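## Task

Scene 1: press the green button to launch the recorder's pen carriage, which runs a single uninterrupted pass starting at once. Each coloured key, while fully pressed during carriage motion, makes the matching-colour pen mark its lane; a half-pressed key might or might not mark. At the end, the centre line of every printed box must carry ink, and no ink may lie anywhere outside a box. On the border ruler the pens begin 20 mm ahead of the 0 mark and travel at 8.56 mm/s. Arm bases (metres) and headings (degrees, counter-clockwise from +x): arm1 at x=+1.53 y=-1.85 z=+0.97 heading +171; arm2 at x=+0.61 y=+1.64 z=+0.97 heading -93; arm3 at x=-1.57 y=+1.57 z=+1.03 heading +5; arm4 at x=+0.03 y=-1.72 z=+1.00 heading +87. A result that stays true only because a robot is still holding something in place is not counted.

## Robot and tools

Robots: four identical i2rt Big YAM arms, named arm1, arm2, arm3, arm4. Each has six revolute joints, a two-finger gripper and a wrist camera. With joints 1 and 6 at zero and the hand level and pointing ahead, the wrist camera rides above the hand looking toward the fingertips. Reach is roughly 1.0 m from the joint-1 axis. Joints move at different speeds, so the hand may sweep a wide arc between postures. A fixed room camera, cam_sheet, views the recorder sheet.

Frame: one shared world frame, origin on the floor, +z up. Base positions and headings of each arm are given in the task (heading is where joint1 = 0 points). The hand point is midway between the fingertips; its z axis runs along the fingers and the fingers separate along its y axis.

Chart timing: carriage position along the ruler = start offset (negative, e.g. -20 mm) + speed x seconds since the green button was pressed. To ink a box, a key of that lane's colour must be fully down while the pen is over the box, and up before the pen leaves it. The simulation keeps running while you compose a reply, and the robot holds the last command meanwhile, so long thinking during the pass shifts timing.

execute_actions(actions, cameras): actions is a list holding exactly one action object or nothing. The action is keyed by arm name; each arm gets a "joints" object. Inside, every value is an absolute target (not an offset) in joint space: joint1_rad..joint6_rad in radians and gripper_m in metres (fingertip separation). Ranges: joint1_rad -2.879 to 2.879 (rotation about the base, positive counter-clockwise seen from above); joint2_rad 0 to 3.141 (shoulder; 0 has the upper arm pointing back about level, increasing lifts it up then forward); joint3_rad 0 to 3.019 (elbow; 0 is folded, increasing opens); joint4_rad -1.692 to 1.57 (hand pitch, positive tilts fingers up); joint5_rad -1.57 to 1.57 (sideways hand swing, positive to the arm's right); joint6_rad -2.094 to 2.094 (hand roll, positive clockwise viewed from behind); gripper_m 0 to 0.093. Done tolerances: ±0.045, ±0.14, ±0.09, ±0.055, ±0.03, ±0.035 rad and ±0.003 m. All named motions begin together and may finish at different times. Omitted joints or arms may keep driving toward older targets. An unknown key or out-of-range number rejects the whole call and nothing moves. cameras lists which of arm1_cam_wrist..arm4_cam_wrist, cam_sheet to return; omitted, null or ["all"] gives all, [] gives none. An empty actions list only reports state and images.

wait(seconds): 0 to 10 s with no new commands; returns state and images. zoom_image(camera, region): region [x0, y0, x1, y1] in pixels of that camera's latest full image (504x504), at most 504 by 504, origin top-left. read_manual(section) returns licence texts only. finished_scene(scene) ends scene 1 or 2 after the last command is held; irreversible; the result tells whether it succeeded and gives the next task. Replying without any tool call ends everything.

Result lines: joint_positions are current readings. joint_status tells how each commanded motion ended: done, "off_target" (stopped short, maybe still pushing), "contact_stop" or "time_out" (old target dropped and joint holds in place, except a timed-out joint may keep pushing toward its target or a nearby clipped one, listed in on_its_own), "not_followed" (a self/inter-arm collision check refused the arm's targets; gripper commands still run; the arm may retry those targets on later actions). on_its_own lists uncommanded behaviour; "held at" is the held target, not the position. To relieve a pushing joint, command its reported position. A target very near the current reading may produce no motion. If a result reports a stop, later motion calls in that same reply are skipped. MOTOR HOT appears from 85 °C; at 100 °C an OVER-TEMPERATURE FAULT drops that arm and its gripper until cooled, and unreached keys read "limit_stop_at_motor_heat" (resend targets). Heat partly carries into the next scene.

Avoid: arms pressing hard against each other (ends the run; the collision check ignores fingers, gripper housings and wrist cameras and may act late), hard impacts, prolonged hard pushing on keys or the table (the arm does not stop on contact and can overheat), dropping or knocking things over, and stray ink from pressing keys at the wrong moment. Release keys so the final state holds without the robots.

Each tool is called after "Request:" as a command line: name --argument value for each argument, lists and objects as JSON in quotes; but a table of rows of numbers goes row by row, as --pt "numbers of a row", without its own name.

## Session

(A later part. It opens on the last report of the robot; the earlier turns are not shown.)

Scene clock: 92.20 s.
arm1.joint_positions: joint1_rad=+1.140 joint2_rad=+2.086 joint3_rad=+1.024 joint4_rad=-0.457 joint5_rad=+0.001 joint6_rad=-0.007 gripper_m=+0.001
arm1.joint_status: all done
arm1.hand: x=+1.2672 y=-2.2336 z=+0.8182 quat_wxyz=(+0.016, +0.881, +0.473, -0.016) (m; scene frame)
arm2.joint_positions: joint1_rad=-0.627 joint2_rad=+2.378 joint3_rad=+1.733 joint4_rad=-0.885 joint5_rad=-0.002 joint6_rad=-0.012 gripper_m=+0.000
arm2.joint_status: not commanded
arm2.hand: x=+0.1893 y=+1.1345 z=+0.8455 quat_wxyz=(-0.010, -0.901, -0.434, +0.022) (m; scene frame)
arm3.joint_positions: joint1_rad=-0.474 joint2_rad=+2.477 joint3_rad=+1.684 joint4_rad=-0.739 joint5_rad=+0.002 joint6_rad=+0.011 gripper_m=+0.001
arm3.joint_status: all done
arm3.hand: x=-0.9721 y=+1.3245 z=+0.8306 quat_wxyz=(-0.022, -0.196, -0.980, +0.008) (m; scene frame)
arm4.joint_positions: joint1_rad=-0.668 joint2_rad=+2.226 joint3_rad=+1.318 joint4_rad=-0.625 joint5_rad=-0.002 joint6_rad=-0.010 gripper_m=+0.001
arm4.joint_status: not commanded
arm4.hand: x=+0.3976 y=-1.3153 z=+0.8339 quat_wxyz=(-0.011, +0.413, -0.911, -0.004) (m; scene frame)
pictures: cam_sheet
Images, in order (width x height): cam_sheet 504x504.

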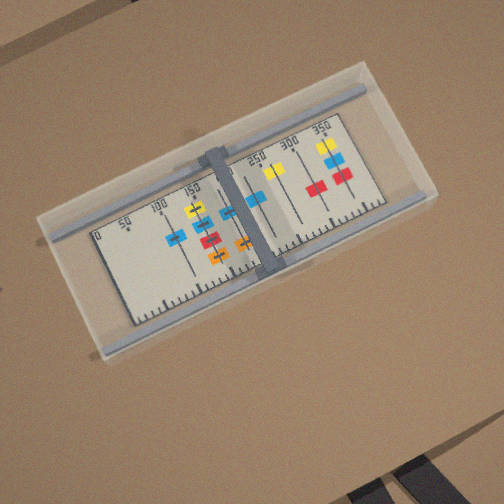

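Request:
wait --seconds 0.5

Request:
execute_actions --actions '[{"arm1": {"joints": {"joint2_rad": 2.23}}}]' --cameras '[]'

Request:
wait --seconds 0.7

Request:
execute_actions --actions '[{"arm1": {"joints": {"joint2_rad": 2.08}}}]' --cameras '[]'

Request:
wait --seconds 2.3

Request:
execute_actions --actions '[{"arm4": {"joints": {"joint2_rad": 2.36}}}]' --cameras '[]'

Request:
wait --seconds 0.7

Request:
execute_actions --actions '[{"arm4": {"joints": {"joint2_rad": 2.21}}}]' --cameras '[]'

Request:
wait --seconds 2.33

Request:
execute_actions --actions '[{"arm2": {"joints": {"joint2_rad": 2.51}}}]' --cameras '[]'

Request:
wait --seconds 0.7

Request:
execute_actions --actions '[{"arm2": {"joints": {"joint2_rad": 2.35}}}]' --cameras '[]'

Request:
wait --seconds 2.33

Request:
execute_actions --actions '[{"arm1": {"joints": {"joint2_rad": 2.23}}, "arm2": {"joints": {"joint2_rad": 2.51}}, "arm4": {"joints": {"joint2_rad": 2.36}}}]' --cameras '[]'

Request:
wait --seconds 0.7

Request:
execute_actions --actions '[{"arm1": {"joints": {"joint2_rad": 2.08}}, "arm2": {"joints": {"joint2_rad": 2.35}}, "arm4": {"joints": {"joint2_rad": 2.21}}}]' --cameras '[]'

Scene clock: 94.30 s.
arm1.joint_positions: joint1_rad=+1.140 joint2_rad=+2.086 joint3_rad=+1.024 joint4_rad=-0.457 joint5_rad=+0.001 joint6_rad=-0.007 gripper_m=+0.001
arm1.joint_status: all done
arm1.hand: x=+1.2672 y=-2.2336 z=+0.8182 quat_wxyz=(+0.016, +0.881, +0.473, -0.016) (m; scene frame)
arm2.joint_positions: joint1_rad=-0.627 joint2_rad=+2.378 joint3_rad=+1.733 joint4_rad=-0.885 joint5_rad=-0.002 joint6_rad=-0.012 gripper_m=+0.000
arm2.joint_status: not commanded
arm2.hand: x=+0.1893 y=+1.1345 z=+0.8455 quat_wxyz=(-0.010, -0.901, -0.434, +0.022) (m; scene frame)
arm3.joint_positions: joint1_rad=-0.474 joint2_rad=+2.477 joint3_rad=+1.684 joint4_rad=-0.739 joint5_rad=+0.002 joint6_rad=+0.011 gripper_m=+0.001
arm3.joint_status: all done
arm3.hand: x=-0.9721 y=+1.3245 z=+0.8306 quat_wxyz=(-0.022, -0.196, -0.980, +0.008) (m; scene frame)
arm4.joint_positions: joint1_rad=-0.668 joint2_rad=+2.226 joint3_rad=+1.318 joint4_rad=-0.625 joint5_rad=-0.002 joint6_rad=-0.010 gripper_m=+0.001
arm4.joint_status: not commanded
arm4.hand: x=+0.3976 y=-1.3153 z=+0.8339 quat_wxyz=(-0.011, +0.413, -0.911, -0.004) (m; scene frame)
wait: 0.50 s; at rest from the start
pictures: arm1_cam_wrist, arm2_cam_wrist, arm3_cam_wrist, arm4_cam_wrist, cam_sheet
Images, in order (width x height): arm1_cam_wrist 504x504, arm2_cam_wrist 504x504, arm3_cam_wrist 504x504, arm4_cam_wrist 504x504, cam_sheet 504x504.

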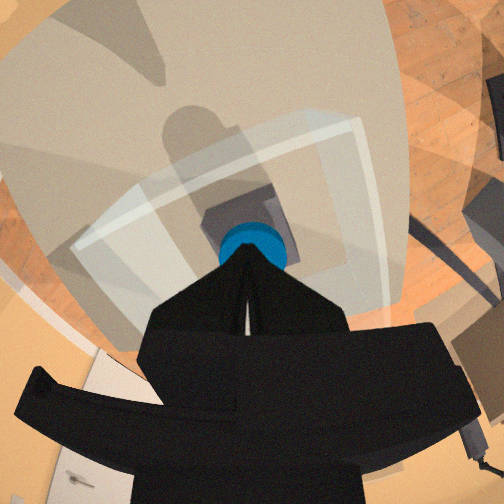

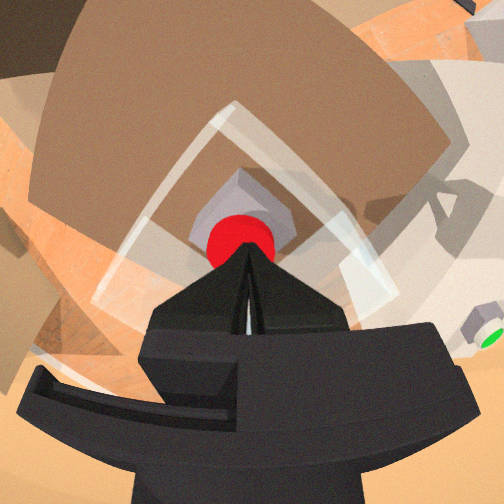

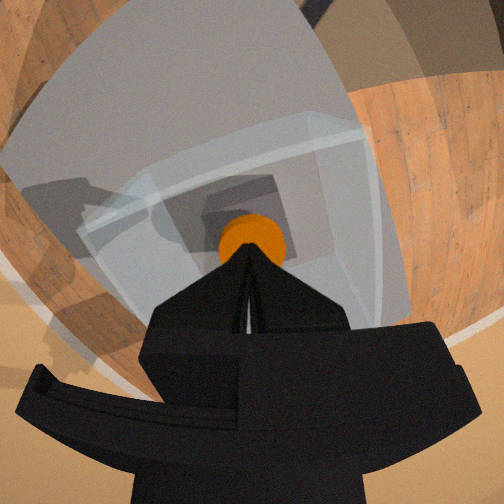

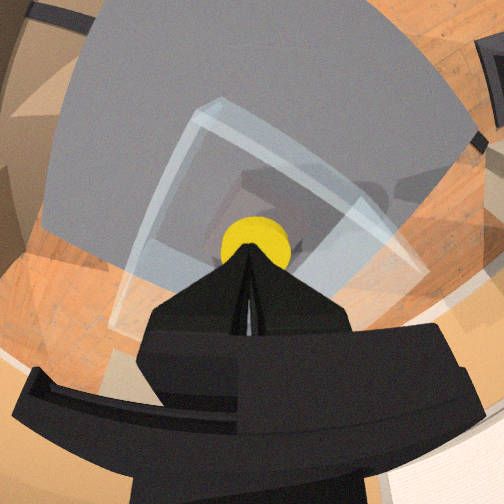

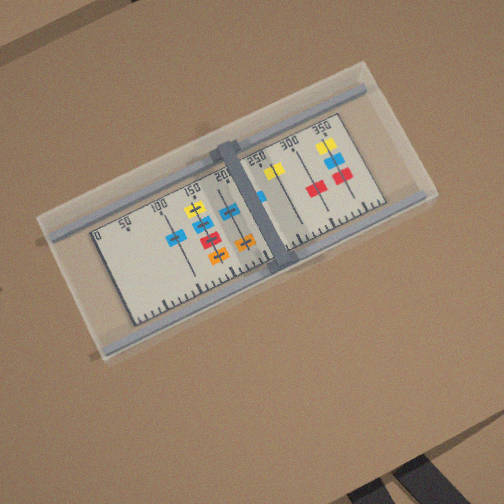

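Scene clock: 95.03 s.
arm1.joint_positions: joint1_rad=+1.140 joint2_rad=+2.141 joint3_rad=+1.033 joint4_rad=-0.458 joint5_rad=+0.000 joint6_rad=-0.007 gripper_m=+0.001
arm1.joint_status: all done
arm1.hand: x=+1.2739 y=-2.2243 z=+0.7958 quat_wxyz=(+0.005, +0.881, +0.473, +0.005) (m; scene frame)
arm2.joint_positions: joint1_rad=-0.627 joint2_rad=+2.378 joint3_rad=+1.733 joint4_rad=-0.885 joint5_rad=-0.002 joint6_rad=-0.012 gripper_m=+0.000
arm2.joint_status: not commanded
arm2.hand: x=+0.1893 y=+1.1345 z=+0.8455 quat_wxyz=(-0.010, -0.901, -0.434, +0.022) (m; scene frame)
arm3.joint_positions: joint1_rad=-0.474 joint2_rad=+2.477 joint3_rad=+1.684 joint4_rad=-0.739 joint5_rad=+0.002 joint6_rad=+0.011 gripper_m=+0.001
arm3.joint_status: not commanded
arm3.hand: x=-0.9721 y=+1.3245 z=+0.8306 quat_wxyz=(-0.022, -0.196, -0.980, +0.008) (m; scene frame)
arm4.joint_positions: joint1_rad=-0.668 joint2_rad=+2.226 joint3_rad=+1.318 joint4_rad=-0.625 joint5_rad=-0.002 joint6_rad=-0.010 gripper_m=+0.001
arm4.joint_status: not commanded
arm4.hand: x=+0.3976 y=-1.3153 z=+0.8339 quat_wxyz=(-0.011, +0.413, -0.911, -0.004) (m; scene frame)
pictures: none
No camera images: the call's "cameras" was empty. Leave "cameras" out to get every camera's image.

Scene clock: 95.73 s.
arm1.joint_positions: joint1_rad=+1.140 joint2_rad=+2.141 joint3_rad=+1.033 joint4_rad=-0.458 joint5_rad=+0.000 joint6_rad=-0.007 gripper_m=+0.001
arm1.joint_status: all done
arm1.hand: x=+1.2739 y=-2.2243 z=+0.7958 quat_wxyz=(+0.005, +0.881, +0.473, +0.005) (m; scene frame)
arm2.joint_positions: joint1_rad=-0.627 joint2_rad=+2.378 joint3_rad=+1.733 joint4_rad=-0.885 joint5_rad=-0.002 joint6_rad=-0.012 gripper_m=+0.000
arm2.joint_status: not commanded
arm2.hand: x=+0.1893 y=+1.1345 z=+0.8455 quat_wxyz=(-0.010, -0.901, -0.434, +0.022) (m; scene frame)
arm3.joint_positions: joint1_rad=-0.474 joint2_rad=+2.477 joint3_rad=+1.684 joint4_rad=-0.739 joint5_rad=+0.002 joint6_rad=+0.011 gripper_m=+0.001
arm3.joint_status: not commanded
arm3.hand: x=-0.9721 y=+1.3245 z=+0.8306 quat_wxyz=(-0.022, -0.196, -0.980, +0.008) (m; scene frame)
arm4.joint_positions: joint1_rad=-0.668 joint2_rad=+2.226 joint3_rad=+1.318 joint4_rad=-0.625 joint5_rad=-0.002 joint6_rad=-0.010 gripper_m=+0.001
arm4.joint_status: not commanded
arm4.hand: x=+0.3976 y=-1.3153 z=+0.8339 quat_wxyz=(-0.011, +0.413, -0.911, -0.004) (m; scene frame)
wait: 0.70 s; at rest by 0.27 s
pictures: arm1_cam_wrist, arm2_cam_wrist, arm3_cam_wrist, arm4_cam_wrist, cam_sheet
Images, in order (width x height): arm1_cam_wrist 504x504, arm2_cam_wrist 504x504, arm3_cam_wrist 504x504, arm4_cam_wrist 504x504, cam_sheet 504x504.

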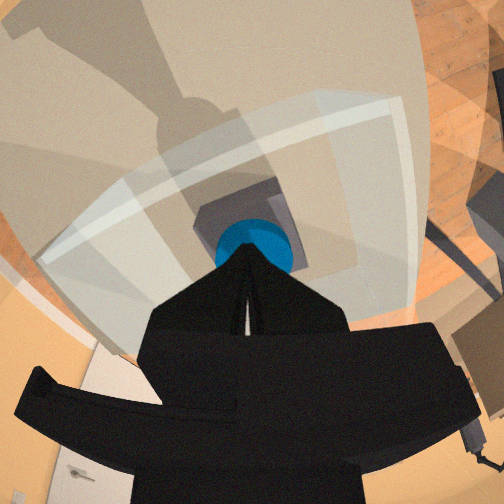

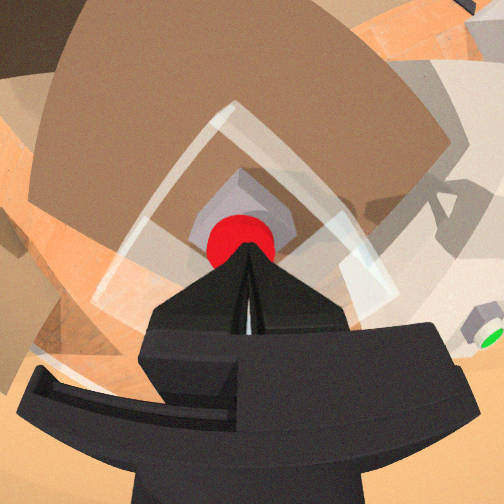

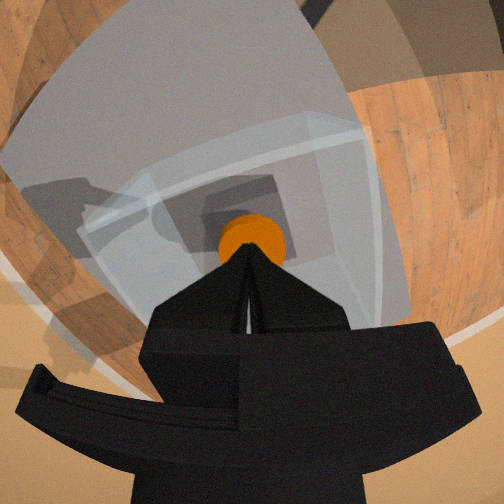

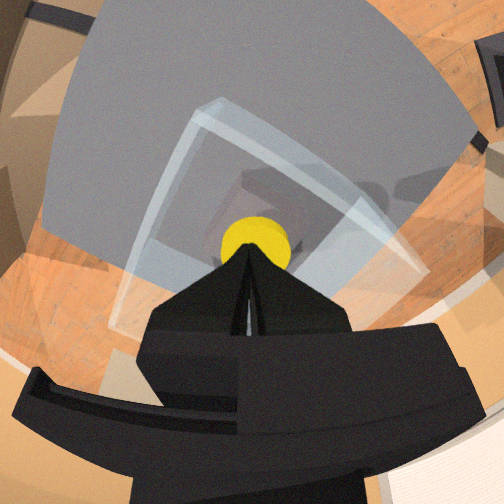

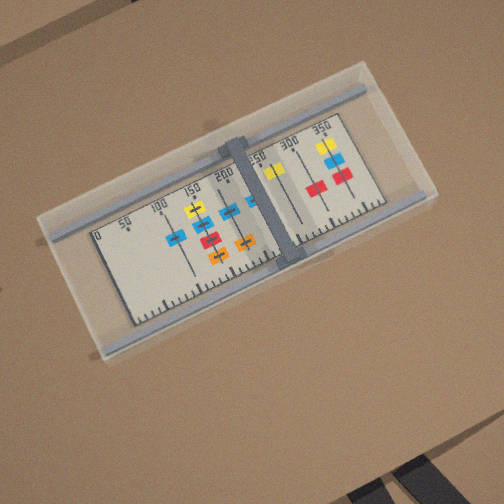

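Scene clock: 96.63 s.
arm1.joint_positions: joint1_rad=+1.140 joint2_rad=+2.086 joint3_rad=+1.024 joint4_rad=-0.458 joint5_rad=+0.000 joint6_rad=-0.007 gripper_m=+0.001
arm1.joint_status: all done
arm1.hand: x=+1.2673 y=-2.2335 z=+0.8182 quat_wxyz=(+0.016, +0.881, +0.473, -0.015) (m; scene frame)
arm2.joint_positions: joint1_rad=-0.627 joint2_rad=+2.378 joint3_rad=+1.733 joint4_rad=-0.885 joint5_rad=-0.002 joint6_rad=-0.012 gripper_m=+0.000
arm2.joint_status: not commanded
arm2.hand: x=+0.1893 y=+1.1345 z=+0.8455 quat_wxyz=(-0.010, -0.901, -0.434, +0.022) (m; scene frame)
arm3.joint_positions: joint1_rad=-0.474 joint2_rad=+2.477 joint3_rad=+1.684 joint4_rad=-0.739 joint5_rad=+0.002 joint6_rad=+0.011 gripper_m=+0.001
arm3.joint_status: not commanded
arm3.hand: x=-0.9721 y=+1.3245 z=+0.8306 quat_wxyz=(-0.022, -0.196, -0.980, +0.008) (m; scene frame)
arm4.joint_positions: joint1_rad=-0.668 joint2_rad=+2.226 joint3_rad=+1.318 joint4_rad=-0.625 joint5_rad=-0.002 joint6_rad=-0.010 gripper_m=+0.001
arm4.joint_status: not commanded
arm4.hand: x=+0.3976 y=-1.3153 z=+0.8339 quat_wxyz=(-0.011, +0.413, -0.911, -0.004) (m; scene frame)
pictures: none
No camera images: the call's "cameras" was empty. Leave "cameras" out to get every camera's image.

Scene clock: 98.93 s.
arm1.joint_positions: joint1_rad=+1.140 joint2_rad=+2.086 joint3_rad=+1.024 joint4_rad=-0.458 joint5_rad=+0.000 joint6_rad=-0.007 gripper_m=+0.001
arm1.joint_status: all done
arm1.hand: x=+1.2673 y=-2.2335 z=+0.8182 quat_wxyz=(+0.016, +0.881, +0.473, -0.015) (m; scene frame)
arm2.joint_positions: joint1_rad=-0.627 joint2_rad=+2.378 joint3_rad=+1.733 joint4_rad=-0.885 joint5_rad=-0.002 joint6_rad=-0.012 gripper_m=+0.000
arm2.joint_status: not commanded
arm2.hand: x=+0.1893 y=+1.1345 z=+0.8455 quat_wxyz=(-0.010, -0.901, -0.434, +0.022) (m; scene frame)
arm3.joint_positions: joint1_rad=-0.474 joint2_rad=+2.477 joint3_rad=+1.684 joint4_rad=-0.739 joint5_rad=+0.002 joint6_rad=+0.011 gripper_m=+0.001
arm3.joint_status: not commanded
arm3.hand: x=-0.9721 y=+1.3245 z=+0.8306 quat_wxyz=(-0.022, -0.196, -0.980, +0.008) (m; scene frame)
arm4.joint_positions: joint1_rad=-0.668 joint2_rad=+2.226 joint3_rad=+1.318 joint4_rad=-0.625 joint5_rad=-0.002 joint6_rad=-0.010 gripper_m=+0.001
arm4.joint_status: not commanded
arm4.hand: x=+0.3976 y=-1.3153 z=+0.8339 quat_wxyz=(-0.011, +0.413, -0.911, -0.004) (m; scene frame)
wait: 2.30 s; at rest by 0.27 s
pictures: arm1_cam_wrist, arm2_cam_wrist, arm3_cam_wrist, arm4_cam_wrist, cam_sheet
Images, in order (width x height): arm1_cam_wrist 504x504, arm2_cam_wrist 504x504, arm3_cam_wrist 504x504, arm4_cam_wrist 504x504, cam_sheet 504x504.

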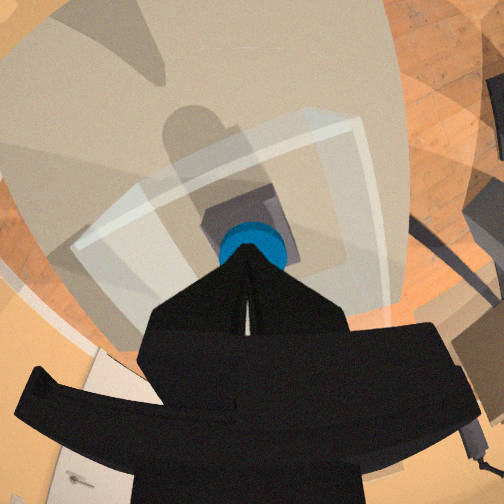

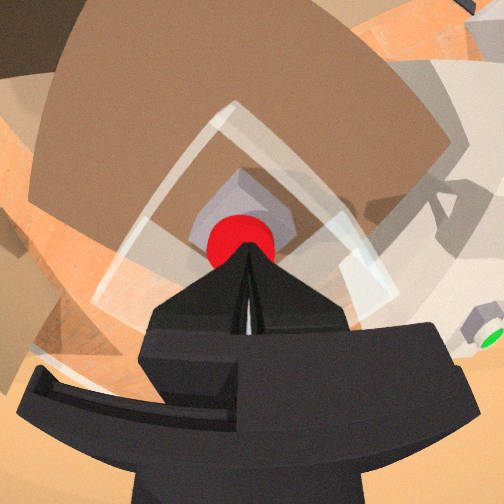

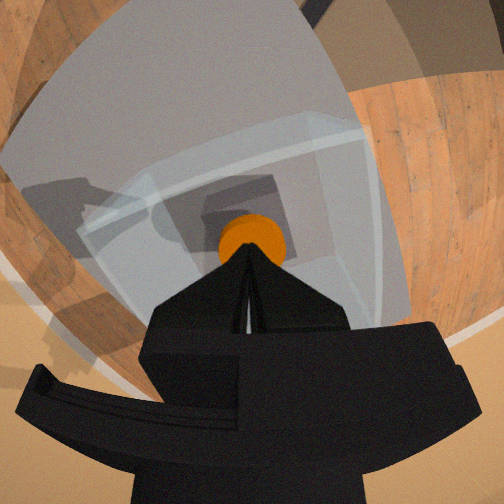

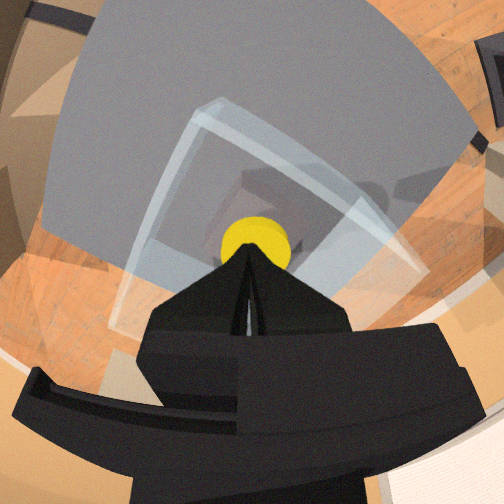

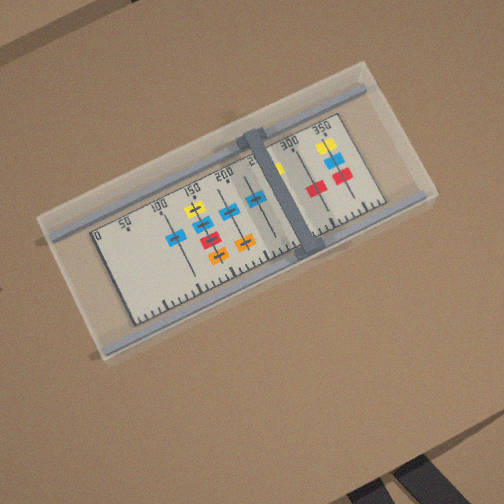

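Scene clock: 99.70 s.
arm1.joint_positions: joint1_rad=+1.140 joint2_rad=+2.086 joint3_rad=+1.024 joint4_rad=-0.458 joint5_rad=+0.000 joint6_rad=-0.007 gripper_m=+0.001
arm1.joint_status: not commanded
arm1.hand: x=+1.2673 y=-2.2335 z=+0.8182 quat_wxyz=(+0.016, +0.881, +0.473, -0.015) (m; scene frame)
arm2.joint_positions: joint1_rad=-0.627 joint2_rad=+2.378 joint3_rad=+1.733 joint4_rad=-0.885 joint5_rad=-0.002 joint6_rad=-0.012 gripper_m=+0.000
arm2.joint_status: not commanded
arm2.hand: x=+0.1893 y=+1.1345 z=+0.8455 quat_wxyz=(-0.010, -0.901, -0.434, +0.022) (m; scene frame)
arm3.joint_positions: joint1_rad=-0.474 joint2_rad=+2.477 joint3_rad=+1.684 joint4_rad=-0.739 joint5_rad=+0.002 joint6_rad=+0.011 gripper_m=+0.001
arm3.joint_status: not commanded
arm3.hand: x=-0.9721 y=+1.3245 z=+0.8306 quat_wxyz=(-0.022, -0.196, -0.980, +0.008) (m; scene frame)
arm4.joint_positions: joint1_rad=-0.668 joint2_rad=+2.274 joint3_rad=+1.329 joint4_rad=-0.627 joint5_rad=-0.001 joint6_rad=-0.010 gripper_m=+0.001
arm4.joint_status: all done
arm4.hand: x=+0.3917 y=-1.3222 z=+0.8113 quat_wxyz=(+0.007, +0.413, -0.911, +0.004) (m; scene frame)
pictures: none
No camera images: the call's "cameras" was empty. Leave "cameras" out to get every camera's image.

Scene clock: 100.40 s.
arm1.joint_positions: joint1_rad=+1.140 joint2_rad=+2.086 joint3_rad=+1.024 joint4_rad=-0.458 joint5_rad=+0.000 joint6_rad=-0.007 gripper_m=+0.001
arm1.joint_status: not commanded
arm1.hand: x=+1.2673 y=-2.2335 z=+0.8182 quat_wxyz=(+0.016, +0.881, +0.473, -0.015) (m; scene frame)
arm2.joint_positions: joint1_rad=-0.627 joint2_rad=+2.378 joint3_rad=+1.733 joint4_rad=-0.885 joint5_rad=-0.002 joint6_rad=-0.012 gripper_m=+0.000
arm2.joint_status: not commanded
arm2.hand: x=+0.1893 y=+1.1345 z=+0.8455 quat_wxyz=(-0.010, -0.901, -0.434, +0.022) (m; scene frame)
arm3.joint_positions: joint1_rad=-0.474 joint2_rad=+2.477 joint3_rad=+1.684 joint4_rad=-0.739 joint5_rad=+0.002 joint6_rad=+0.011 gripper_m=+0.001
arm3.joint_status: not commanded
arm3.hand: x=-0.9721 y=+1.3245 z=+0.8306 quat_wxyz=(-0.022, -0.196, -0.980, +0.008) (m; scene frame)
arm4.joint_positions: joint1_rad=-0.668 joint2_rad=+2.274 joint3_rad=+1.329 joint4_rad=-0.627 joint5_rad=-0.001 joint6_rad=-0.010 gripper_m=+0.001
arm4.joint_status: all done
arm4.hand: x=+0.3917 y=-1.3222 z=+0.8113 quat_wxyz=(+0.007, +0.413, -0.911, +0.004) (m; scene frame)
wait: 0.70 s; at rest by 0.27 s
pictures: arm1_cam_wrist, arm2_cam_wrist, arm3_cam_wrist, arm4_cam_wrist, cam_sheet
Images, in order (width x height): arm1_cam_wrist 504x504, arm2_cam_wrist 504x504, arm3_cam_wrist 504x504, arm4_cam_wrist 504x504, cam_sheet 504x504.

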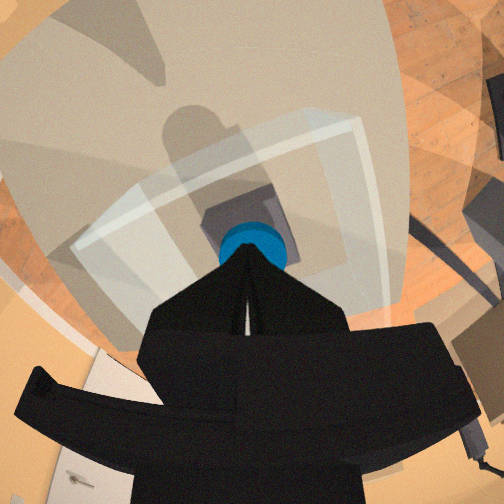

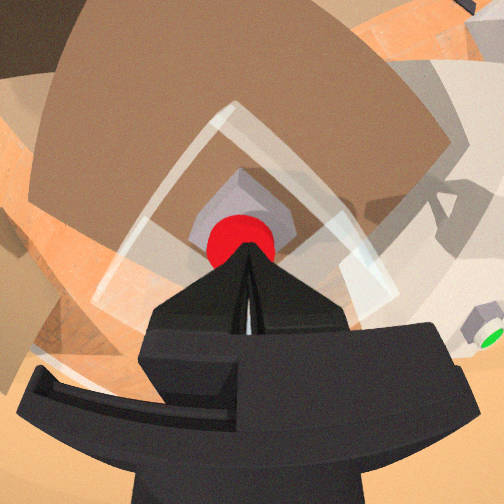

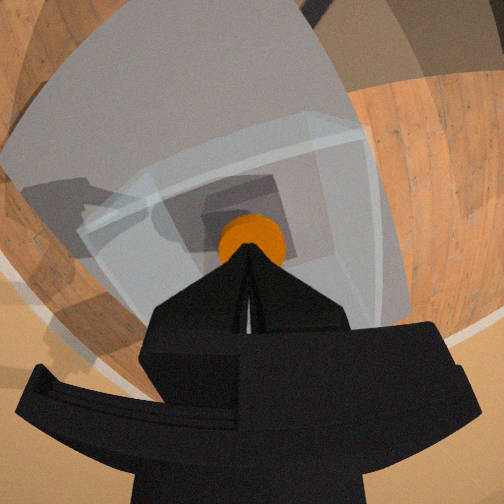

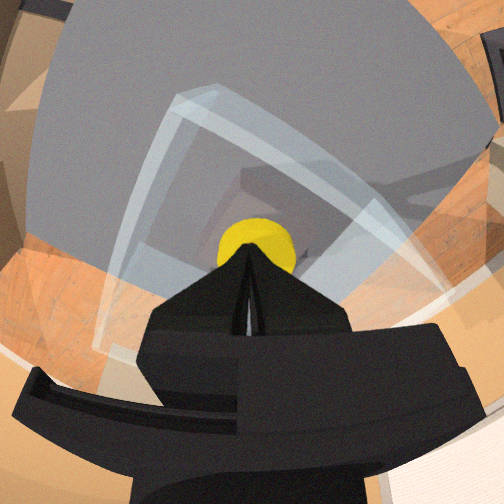

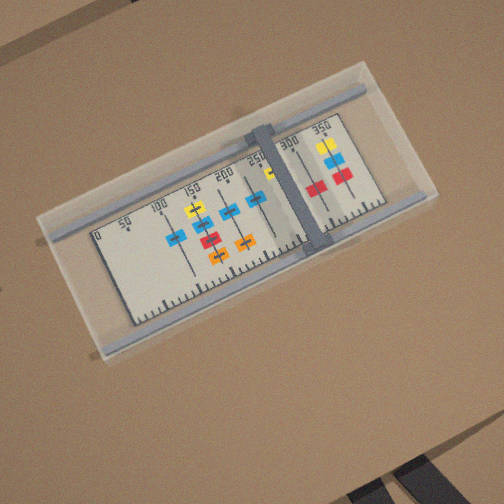

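Scene clock: 101.30 s.
arm1.joint_positions: joint1_rad=+1.140 joint2_rad=+2.086 joint3_rad=+1.024 joint4_rad=-0.458 joint5_rad=+0.000 joint6_rad=-0.007 gripper_m=+0.001
arm1.joint_status: not commanded
arm1.hand: x=+1.2673 y=-2.2335 z=+0.8182 quat_wxyz=(+0.016, +0.881, +0.473, -0.015) (m; scene frame)
arm2.joint_positions: joint1_rad=-0.627 joint2_rad=+2.378 joint3_rad=+1.733 joint4_rad=-0.885 joint5_rad=-0.002 joint6_rad=-0.012 gripper_m=+0.000
arm2.joint_status: not commanded
arm2.hand: x=+0.1893 y=+1.1345 z=+0.8455 quat_wxyz=(-0.010, -0.901, -0.434, +0.022) (m; scene frame)
arm3.joint_positions: joint1_rad=-0.474 joint2_rad=+2.477 joint3_rad=+1.684 joint4_rad=-0.739 joint5_rad=+0.002 joint6_rad=+0.011 gripper_m=+0.001
arm3.joint_status: not commanded
arm3.hand: x=-0.9721 y=+1.3245 z=+0.8306 quat_wxyz=(-0.022, -0.196, -0.980, +0.008) (m; scene frame)
arm4.joint_positions: joint1_rad=-0.668 joint2_rad=+2.226 joint3_rad=+1.318 joint4_rad=-0.627 joint5_rad=-0.001 joint6_rad=-0.010 gripper_m=+0.001
arm4.joint_status: all done
arm4.hand: x=+0.3973 y=-1.3158 z=+0.8339 quat_wxyz=(-0.010, +0.413, -0.911, -0.004) (m; scene frame)
pictures: none
No camera images: the call's "cameras" was empty. Leave "cameras" out to get every camera's image.

Scene clock: 103.63 s.
arm1.joint_positions: joint1_rad=+1.140 joint2_rad=+2.086 joint3_rad=+1.024 joint4_rad=-0.458 joint5_rad=+0.000 joint6_rad=-0.007 gripper_m=+0.001
arm1.joint_status: not commanded
arm1.hand: x=+1.2673 y=-2.2335 z=+0.8182 quat_wxyz=(+0.016, +0.881, +0.473, -0.015) (m; scene frame)
arm2.joint_positions: joint1_rad=-0.627 joint2_rad=+2.378 joint3_rad=+1.733 joint4_rad=-0.885 joint5_rad=-0.002 joint6_rad=-0.012 gripper_m=+0.000
arm2.joint_status: not commanded
arm2.hand: x=+0.1893 y=+1.1345 z=+0.8455 quat_wxyz=(-0.010, -0.901, -0.434, +0.022) (m; scene frame)
arm3.joint_positions: joint1_rad=-0.474 joint2_rad=+2.477 joint3_rad=+1.684 joint4_rad=-0.739 joint5_rad=+0.002 joint6_rad=+0.011 gripper_m=+0.001
arm3.joint_status: not commanded
arm3.hand: x=-0.9721 y=+1.3245 z=+0.8306 quat_wxyz=(-0.022, -0.196, -0.980, +0.008) (m; scene frame)
arm4.joint_positions: joint1_rad=-0.668 joint2_rad=+2.226 joint3_rad=+1.318 joint4_rad=-0.627 joint5_rad=-0.001 joint6_rad=-0.010 gripper_m=+0.001
arm4.joint_status: all done
arm4.hand: x=+0.3973 y=-1.3158 z=+0.8339 quat_wxyz=(-0.010, +0.413, -0.911, -0.004) (m; scene frame)
wait: 2.33 s; at rest by 0.27 s
pictures: arm1_cam_wrist, arm2_cam_wrist, arm3_cam_wrist, arm4_cam_wrist, cam_sheet
Images, in order (width x height): arm1_cam_wrist 504x504, arm2_cam_wrist 504x504, arm3_cam_wrist 504x504, arm4_cam_wrist 504x504, cam_sheet 504x504.

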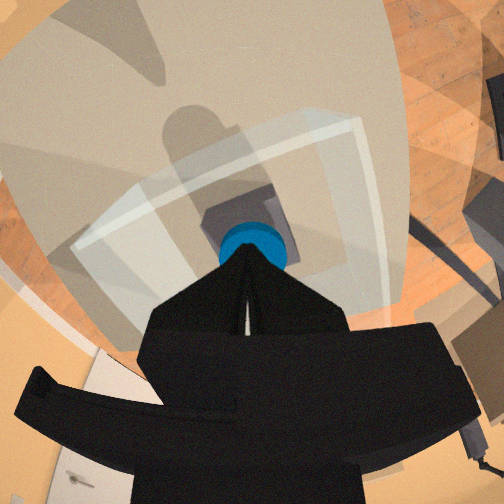

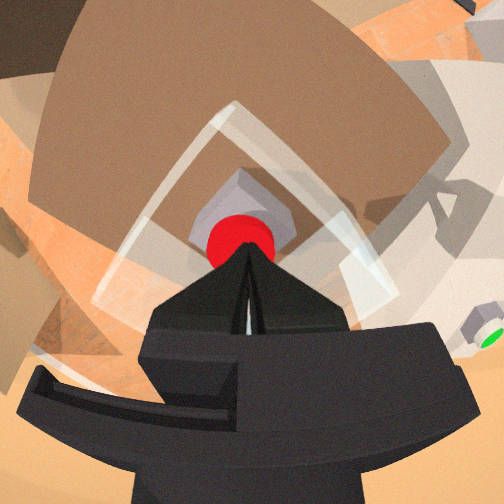

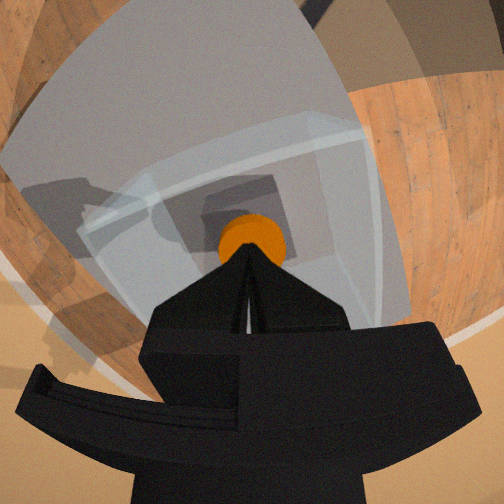

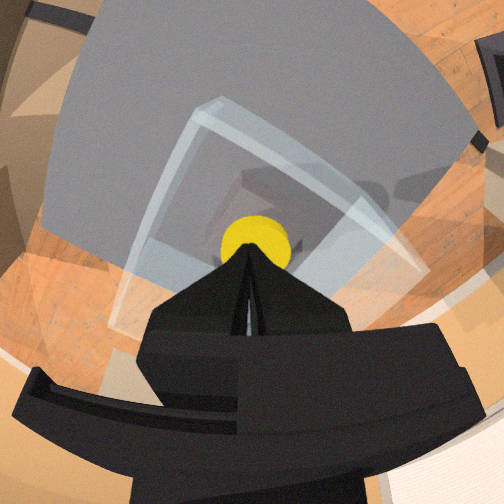

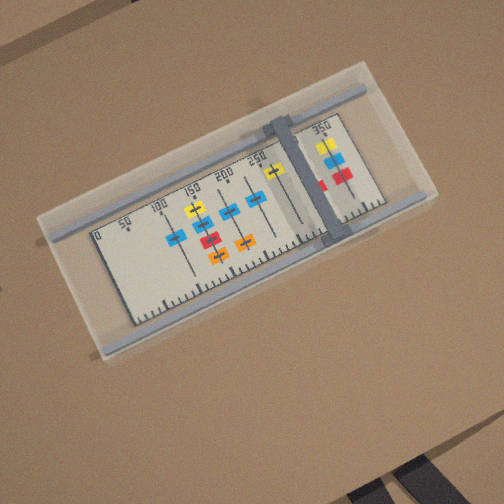

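Scene clock: 104.47 s.
arm1.joint_positions: joint1_rad=+1.140 joint2_rad=+2.086 joint3_rad=+1.024 joint4_rad=-0.458 joint5_rad=+0.000 joint6_rad=-0.007 gripper_m=+0.001
arm1.joint_status: not commanded
arm1.hand: x=+1.2673 y=-2.2335 z=+0.8182 quat_wxyz=(+0.016, +0.881, +0.473, -0.015) (m; scene frame)
arm2.joint_positions: joint1_rad=-0.627 joint2_rad=+2.423 joint3_rad=+1.745 joint4_rad=-0.885 joint5_rad=-0.002 joint6_rad=-0.012 gripper_m=+0.000
arm2.joint_status: all done
arm2.hand: x=+0.1929 y=+1.1390 z=+0.8214 quat_wxyz=(-0.003, -0.901, -0.434, +0.008) (m; scene frame)
arm3.joint_positions: joint1_rad=-0.474 joint2_rad=+2.477 joint3_rad=+1.684 joint4_rad=-0.739 joint5_rad=+0.002 joint6_rad=+0.011 gripper_m=+0.001
arm3.joint_status: not commanded
arm3.hand: x=-0.9721 y=+1.3245 z=+0.8306 quat_wxyz=(-0.022, -0.196, -0.980, +0.008) (m; scene frame)
arm4.joint_positions: joint1_rad=-0.668 joint2_rad=+2.226 joint3_rad=+1.318 joint4_rad=-0.627 joint5_rad=-0.001 joint6_rad=-0.010 gripper_m=+0.001
arm4.joint_status: not commanded
arm4.hand: x=+0.3973 y=-1.3158 z=+0.8339 quat_wxyz=(-0.010, +0.413, -0.911, -0.004) (m; scene frame)
pictures: none
No camera images: the call's "cameras" was empty. Leave "cameras" out to get every camera's image.

Scene clock: 105.17 s.
arm1.joint_positions: joint1_rad=+1.140 joint2_rad=+2.086 joint3_rad=+1.024 joint4_rad=-0.458 joint5_rad=+0.000 joint6_rad=-0.007 gripper_m=+0.001
arm1.joint_status: not commanded
arm1.hand: x=+1.2673 y=-2.2335 z=+0.8182 quat_wxyz=(+0.016, +0.881, +0.473, -0.015) (m; scene frame)
arm2.joint_positions: joint1_rad=-0.627 joint2_rad=+2.423 joint3_rad=+1.745 joint4_rad=-0.885 joint5_rad=-0.002 joint6_rad=-0.012 gripper_m=+0.000
arm2.joint_status: all done
arm2.hand: x=+0.1929 y=+1.1390 z=+0.8214 quat_wxyz=(-0.003, -0.901, -0.434, +0.008) (m; scene frame)
arm3.joint_positions: joint1_rad=-0.474 joint2_rad=+2.477 joint3_rad=+1.684 joint4_rad=-0.739 joint5_rad=+0.002 joint6_rad=+0.011 gripper_m=+0.001
arm3.joint_status: not commanded
arm3.hand: x=-0.9721 y=+1.3245 z=+0.8306 quat_wxyz=(-0.022, -0.196, -0.980, +0.008) (m; scene frame)
arm4.joint_positions: joint1_rad=-0.668 joint2_rad=+2.226 joint3_rad=+1.318 joint4_rad=-0.627 joint5_rad=-0.001 joint6_rad=-0.010 gripper_m=+0.001
arm4.joint_status: not commanded
arm4.hand: x=+0.3973 y=-1.3158 z=+0.8339 quat_wxyz=(-0.010, +0.413, -0.911, -0.004) (m; scene frame)
wait: 0.70 s; at rest by 0.27 s
pictures: arm1_cam_wrist, arm2_cam_wrist, arm3_cam_wrist, arm4_cam_wrist, cam_sheet
Images, in order (width x height): arm1_cam_wrist 504x504, arm2_cam_wrist 504x504, arm3_cam_wrist 504x504, arm4_cam_wrist 504x504, cam_sheet 504x504.

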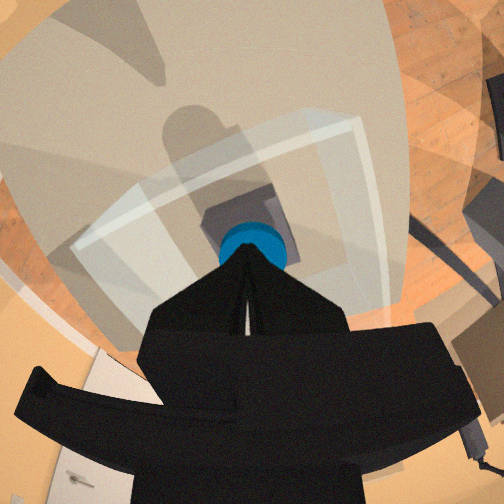

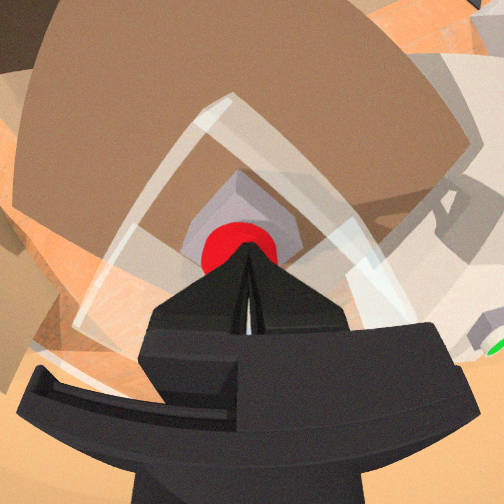

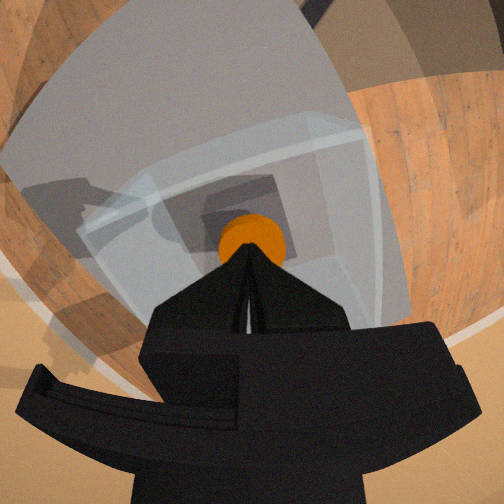

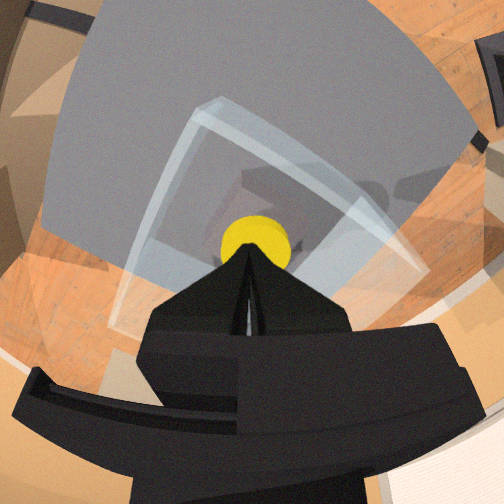

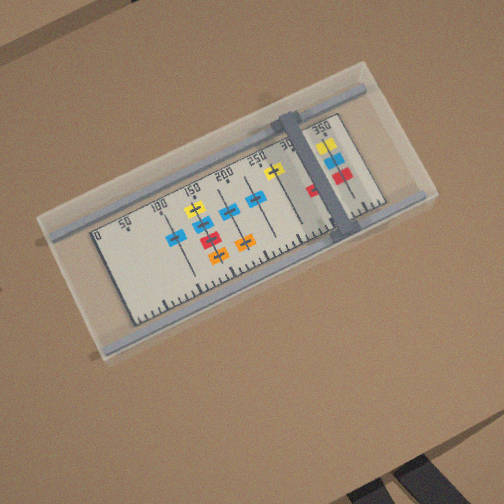

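Scene clock: 106.10 s.
arm1.joint_positions: joint1_rad=+1.140 joint2_rad=+2.086 joint3_rad=+1.024 joint4_rad=-0.458 joint5_rad=+0.000 joint6_rad=-0.007 gripper_m=+0.001
arm1.joint_status: not commanded
arm1.hand: x=+1.2673 y=-2.2335 z=+0.8182 quat_wxyz=(+0.016, +0.881, +0.473, -0.015) (m; scene frame)
arm2.joint_positions: joint1_rad=-0.627 joint2_rad=+2.378 joint3_rad=+1.733 joint4_rad=-0.885 joint5_rad=-0.002 joint6_rad=-0.012 gripper_m=+0.000
arm2.joint_status: all done
arm2.hand: x=+0.1891 y=+1.1342 z=+0.8458 quat_wxyz=(-0.010, -0.901, -0.434, +0.023) (m; scene frame)
arm3.joint_positions: joint1_rad=-0.474 joint2_rad=+2.477 joint3_rad=+1.684 joint4_rad=-0.739 joint5_rad=+0.002 joint6_rad=+0.011 gripper_m=+0.001
arm3.joint_status: not commanded
arm3.hand: x=-0.9721 y=+1.3245 z=+0.8306 quat_wxyz=(-0.022, -0.196, -0.980, +0.008) (m; scene frame)
arm4.joint_positions: joint1_rad=-0.668 joint2_rad=+2.226 joint3_rad=+1.318 joint4_rad=-0.627 joint5_rad=-0.001 joint6_rad=-0.010 gripper_m=+0.001
arm4.joint_status: not commanded
arm4.hand: x=+0.3973 y=-1.3158 z=+0.8339 quat_wxyz=(-0.010, +0.413, -0.911, -0.004) (m; scene frame)
pictures: none
No camera images: the call's "cameras" was empty. Leave "cameras" out to get every camera's image.

Scene clock: 108.43 s.
arm1.joint_positions: joint1_rad=+1.140 joint2_rad=+2.086 joint3_rad=+1.024 joint4_rad=-0.458 joint5_rad=+0.000 joint6_rad=-0.007 gripper_m=+0.001
arm1.joint_status: not commanded
arm1.hand: x=+1.2673 y=-2.2335 z=+0.8182 quat_wxyz=(+0.016, +0.881, +0.473, -0.015) (m; scene frame)
arm2.joint_positions: joint1_rad=-0.627 joint2_rad=+2.378 joint3_rad=+1.733 joint4_rad=-0.885 joint5_rad=-0.002 joint6_rad=-0.012 gripper_m=+0.000
arm2.joint_status: all done
arm2.hand: x=+0.1891 y=+1.1342 z=+0.8458 quat_wxyz=(-0.010, -0.901, -0.434, +0.023) (m; scene frame)
arm3.joint_positions: joint1_rad=-0.474 joint2_rad=+2.477 joint3_rad=+1.684 joint4_rad=-0.739 joint5_rad=+0.002 joint6_rad=+0.011 gripper_m=+0.001
arm3.joint_status: not commanded
arm3.hand: x=-0.9721 y=+1.3245 z=+0.8306 quat_wxyz=(-0.022, -0.196, -0.980, +0.008) (m; scene frame)
arm4.joint_positions: joint1_rad=-0.668 joint2_rad=+2.226 joint3_rad=+1.318 joint4_rad=-0.627 joint5_rad=-0.001 joint6_rad=-0.010 gripper_m=+0.001
arm4.joint_status: not commanded
arm4.hand: x=+0.3973 y=-1.3158 z=+0.8339 quat_wxyz=(-0.010, +0.413, -0.911, -0.004) (m; scene frame)
wait: 2.33 s; at rest by 0.27 s
pictures: arm1_cam_wrist, arm2_cam_wrist, arm3_cam_wrist, arm4_cam_wrist, cam_sheet
Images, in order (width x height): arm1_cam_wrist 504x504, arm2_cam_wrist 504x504, arm3_cam_wrist 504x504, arm4_cam_wrist 504x504, cam_sheet 504x504.

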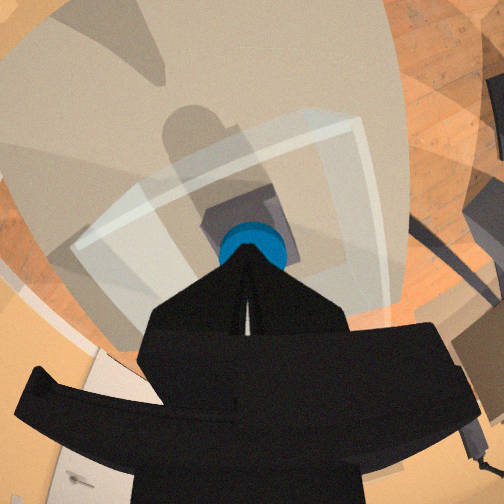

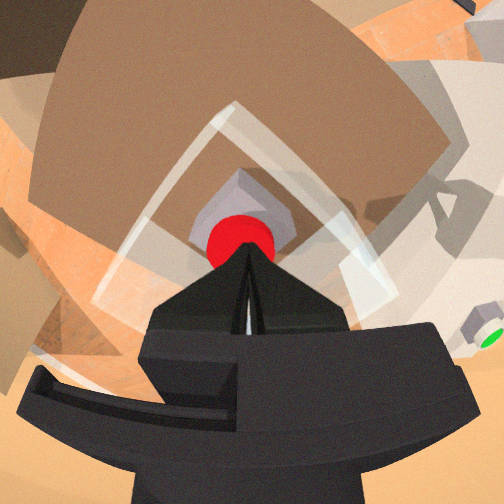

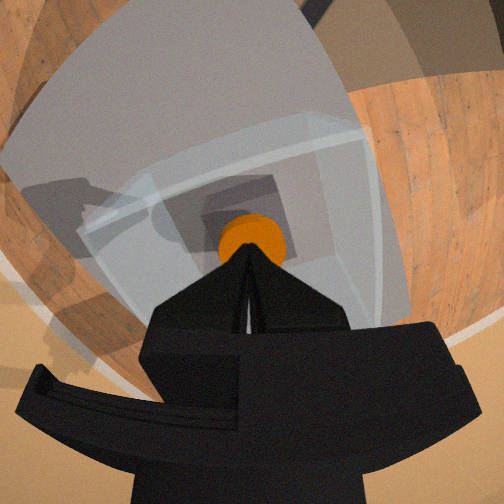

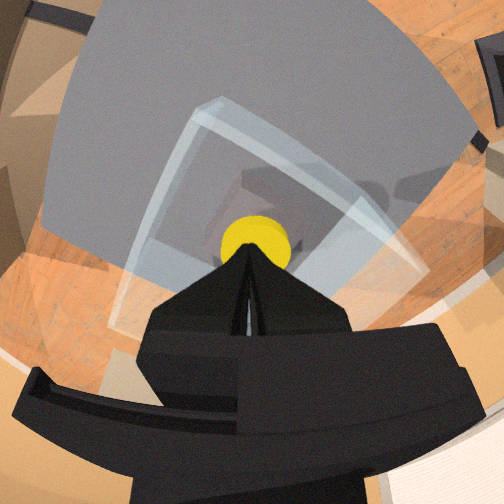

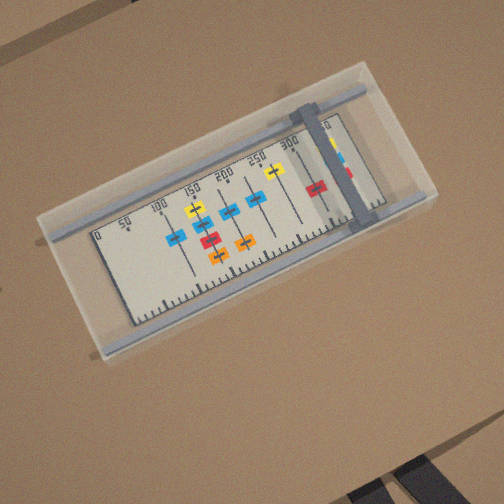

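Scene clock: 109.30 s.
arm1.joint_positions: joint1_rad=+1.140 joint2_rad=+2.141 joint3_rad=+1.033 joint4_rad=-0.459 joint5_rad=+0.000 joint6_rad=-0.007 gripper_m=+0.001
arm1.joint_status: all done
arm1.hand: x=+1.2739 y=-2.2243 z=+0.7958 quat_wxyz=(+0.005, +0.881, +0.473, +0.005) (m; scene frame)
arm2.joint_positions: joint1_rad=-0.627 joint2_rad=+2.423 joint3_rad=+1.745 joint4_rad=-0.885 joint5_rad=-0.002 joint6_rad=-0.012 gripper_m=+0.000
arm2.joint_status: all done
arm2.hand: x=+0.1928 y=+1.1390 z=+0.8214 quat_wxyz=(-0.003, -0.901, -0.434, +0.008) (m; scene frame)
arm3.joint_positions: joint1_rad=-0.474 joint2_rad=+2.477 joint3_rad=+1.684 joint4_rad=-0.739 joint5_rad=+0.002 joint6_rad=+0.011 gripper_m=+0.001
arm3.joint_status: not commanded
arm3.hand: x=-0.9721 y=+1.3245 z=+0.8306 quat_wxyz=(-0.022, -0.196, -0.980, +0.008) (m; scene frame)
arm4.joint_positions: joint1_rad=-0.668 joint2_rad=+2.274 joint3_rad=+1.329 joint4_rad=-0.629 joint5_rad=-0.001 joint6_rad=-0.010 gripper_m=+0.001
arm4.joint_status: all done
arm4.hand: x=+0.3914 y=-1.3224 z=+0.8113 quat_wxyz=(+0.008, +0.413, -0.911, +0.004) (m; scene frame)
pictures: none
No camera images: the call's "cameras" was empty. Leave "cameras" out to get every camera's image.

Scene clock: 110.00 s.
arm1.joint_positions: joint1_rad=+1.140 joint2_rad=+2.141 joint3_rad=+1.033 joint4_rad=-0.459 joint5_rad=+0.000 joint6_rad=-0.007 gripper_m=+0.001
arm1.joint_status: all done
arm1.hand: x=+1.2739 y=-2.2243 z=+0.7958 quat_wxyz=(+0.005, +0.881, +0.473, +0.005) (m; scene frame)
arm2.joint_positions: joint1_rad=-0.627 joint2_rad=+2.423 joint3_rad=+1.745 joint4_rad=-0.885 joint5_rad=-0.002 joint6_rad=-0.012 gripper_m=+0.000
arm2.joint_status: all done
arm2.hand: x=+0.1928 y=+1.1390 z=+0.8214 quat_wxyz=(-0.003, -0.901, -0.434, +0.008) (m; scene frame)
arm3.joint_positions: joint1_rad=-0.474 joint2_rad=+2.477 joint3_rad=+1.684 joint4_rad=-0.739 joint5_rad=+0.002 joint6_rad=+0.011 gripper_m=+0.001
arm3.joint_status: not commanded
arm3.hand: x=-0.9721 y=+1.3245 z=+0.8306 quat_wxyz=(-0.022, -0.196, -0.980, +0.008) (m; scene frame)
arm4.joint_positions: joint1_rad=-0.668 joint2_rad=+2.274 joint3_rad=+1.329 joint4_rad=-0.629 joint5_rad=-0.001 joint6_rad=-0.010 gripper_m=+0.001
arm4.joint_status: all done
arm4.hand: x=+0.3914 y=-1.3224 z=+0.8113 quat_wxyz=(+0.008, +0.413, -0.911, +0.004) (m; scene frame)
wait: 0.70 s; at rest by 0.27 s
pictures: arm1_cam_wrist, arm2_cam_wrist, arm3_cam_wrist, arm4_cam_wrist, cam_sheet
Images, in order (width x height): arm1_cam_wrist 504x504, arm2_cam_wrist 504x504, arm3_cam_wrist 504x504, arm4_cam_wrist 504x504, cam_sheet 504x504.

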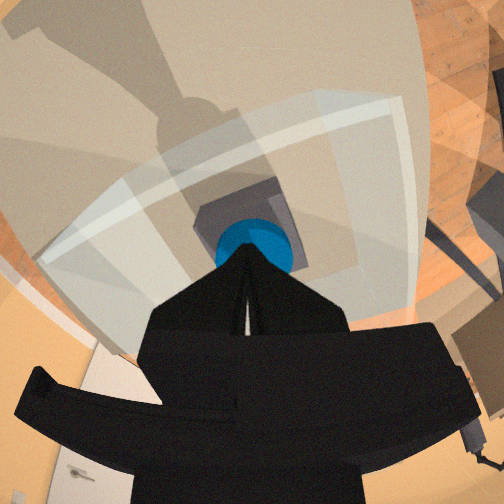

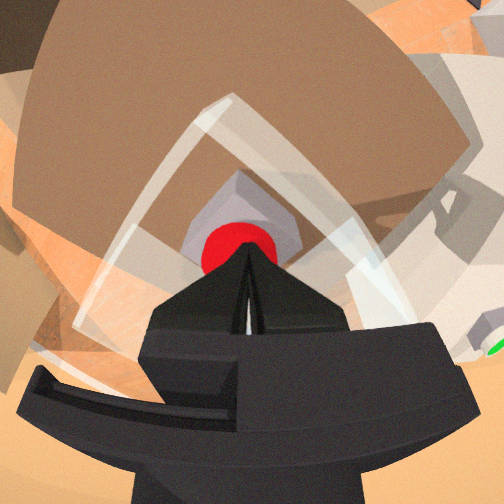

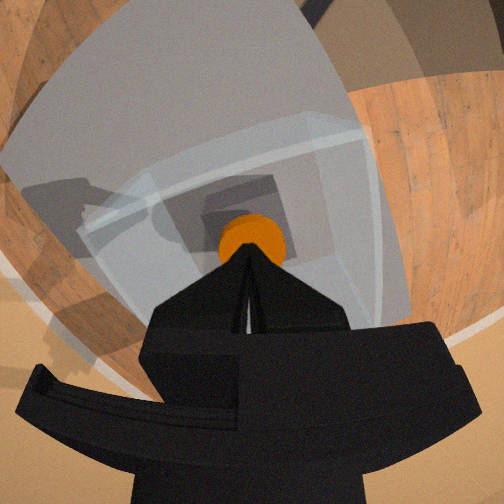

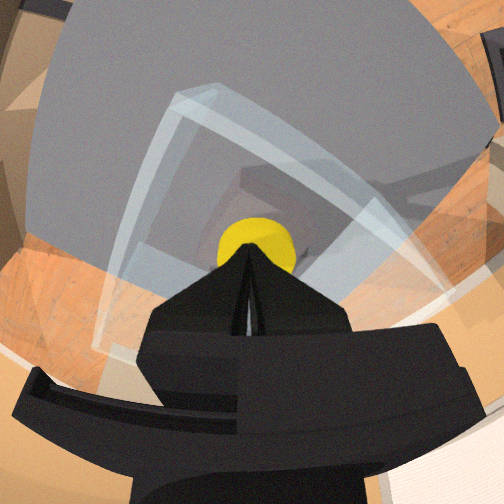

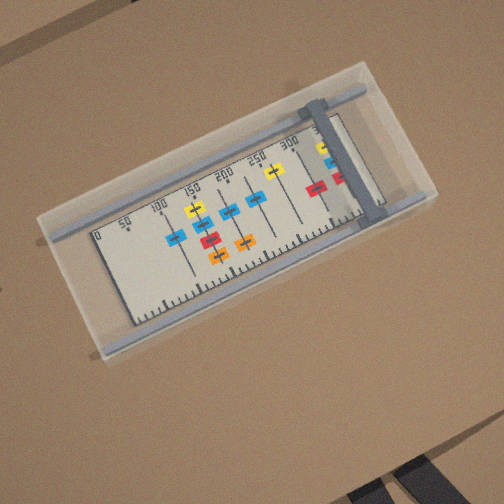

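Scene clock: 110.93 s.
arm1.joint_positions: joint1_rad=+1.140 joint2_rad=+2.086 joint3_rad=+1.024 joint4_rad=-0.459 joint5_rad=+0.000 joint6_rad=-0.007 gripper_m=+0.001
arm1.joint_status: all done
arm1.hand: x=+1.2674 y=-2.2334 z=+0.8182 quat_wxyz=(+0.016, +0.881, +0.473, -0.015) (m; scene frame)
arm2.joint_positions: joint1_rad=-0.627 joint2_rad=+2.378 joint3_rad=+1.733 joint4_rad=-0.884 joint5_rad=-0.002 joint6_rad=-0.012 gripper_m=+0.000
arm2.joint_status: all done
arm2.hand: x=+0.1890 y=+1.1342 z=+0.8458 quat_wxyz=(-0.010, -0.901, -0.434, +0.023) (m; scene frame)
arm3.joint_positions: joint1_rad=-0.474 joint2_rad=+2.477 joint3_rad=+1.684 joint4_rad=-0.739 joint5_rad=+0.002 joint6_rad=+0.011 gripper_m=+0.001
arm3.joint_status: not commanded
arm3.hand: x=-0.9721 y=+1.3245 z=+0.8306 quat_wxyz=(-0.022, -0.196, -0.980, +0.008) (m; scene frame)
arm4.joint_positions: joint1_rad=-0.668 joint2_rad=+2.226 joint3_rad=+1.318 joint4_rad=-0.629 joint5_rad=-0.001 joint6_rad=-0.010 gripper_m=+0.001
arm4.joint_status: all done
arm4.hand: x=+0.3971 y=-1.3160 z=+0.8339 quat_wxyz=(-0.009, +0.413, -0.911, -0.003) (m; scene frame)
pictures: none
No camera images: the call's "cameras" was empty. Leave "cameras" out to get every camera's image.


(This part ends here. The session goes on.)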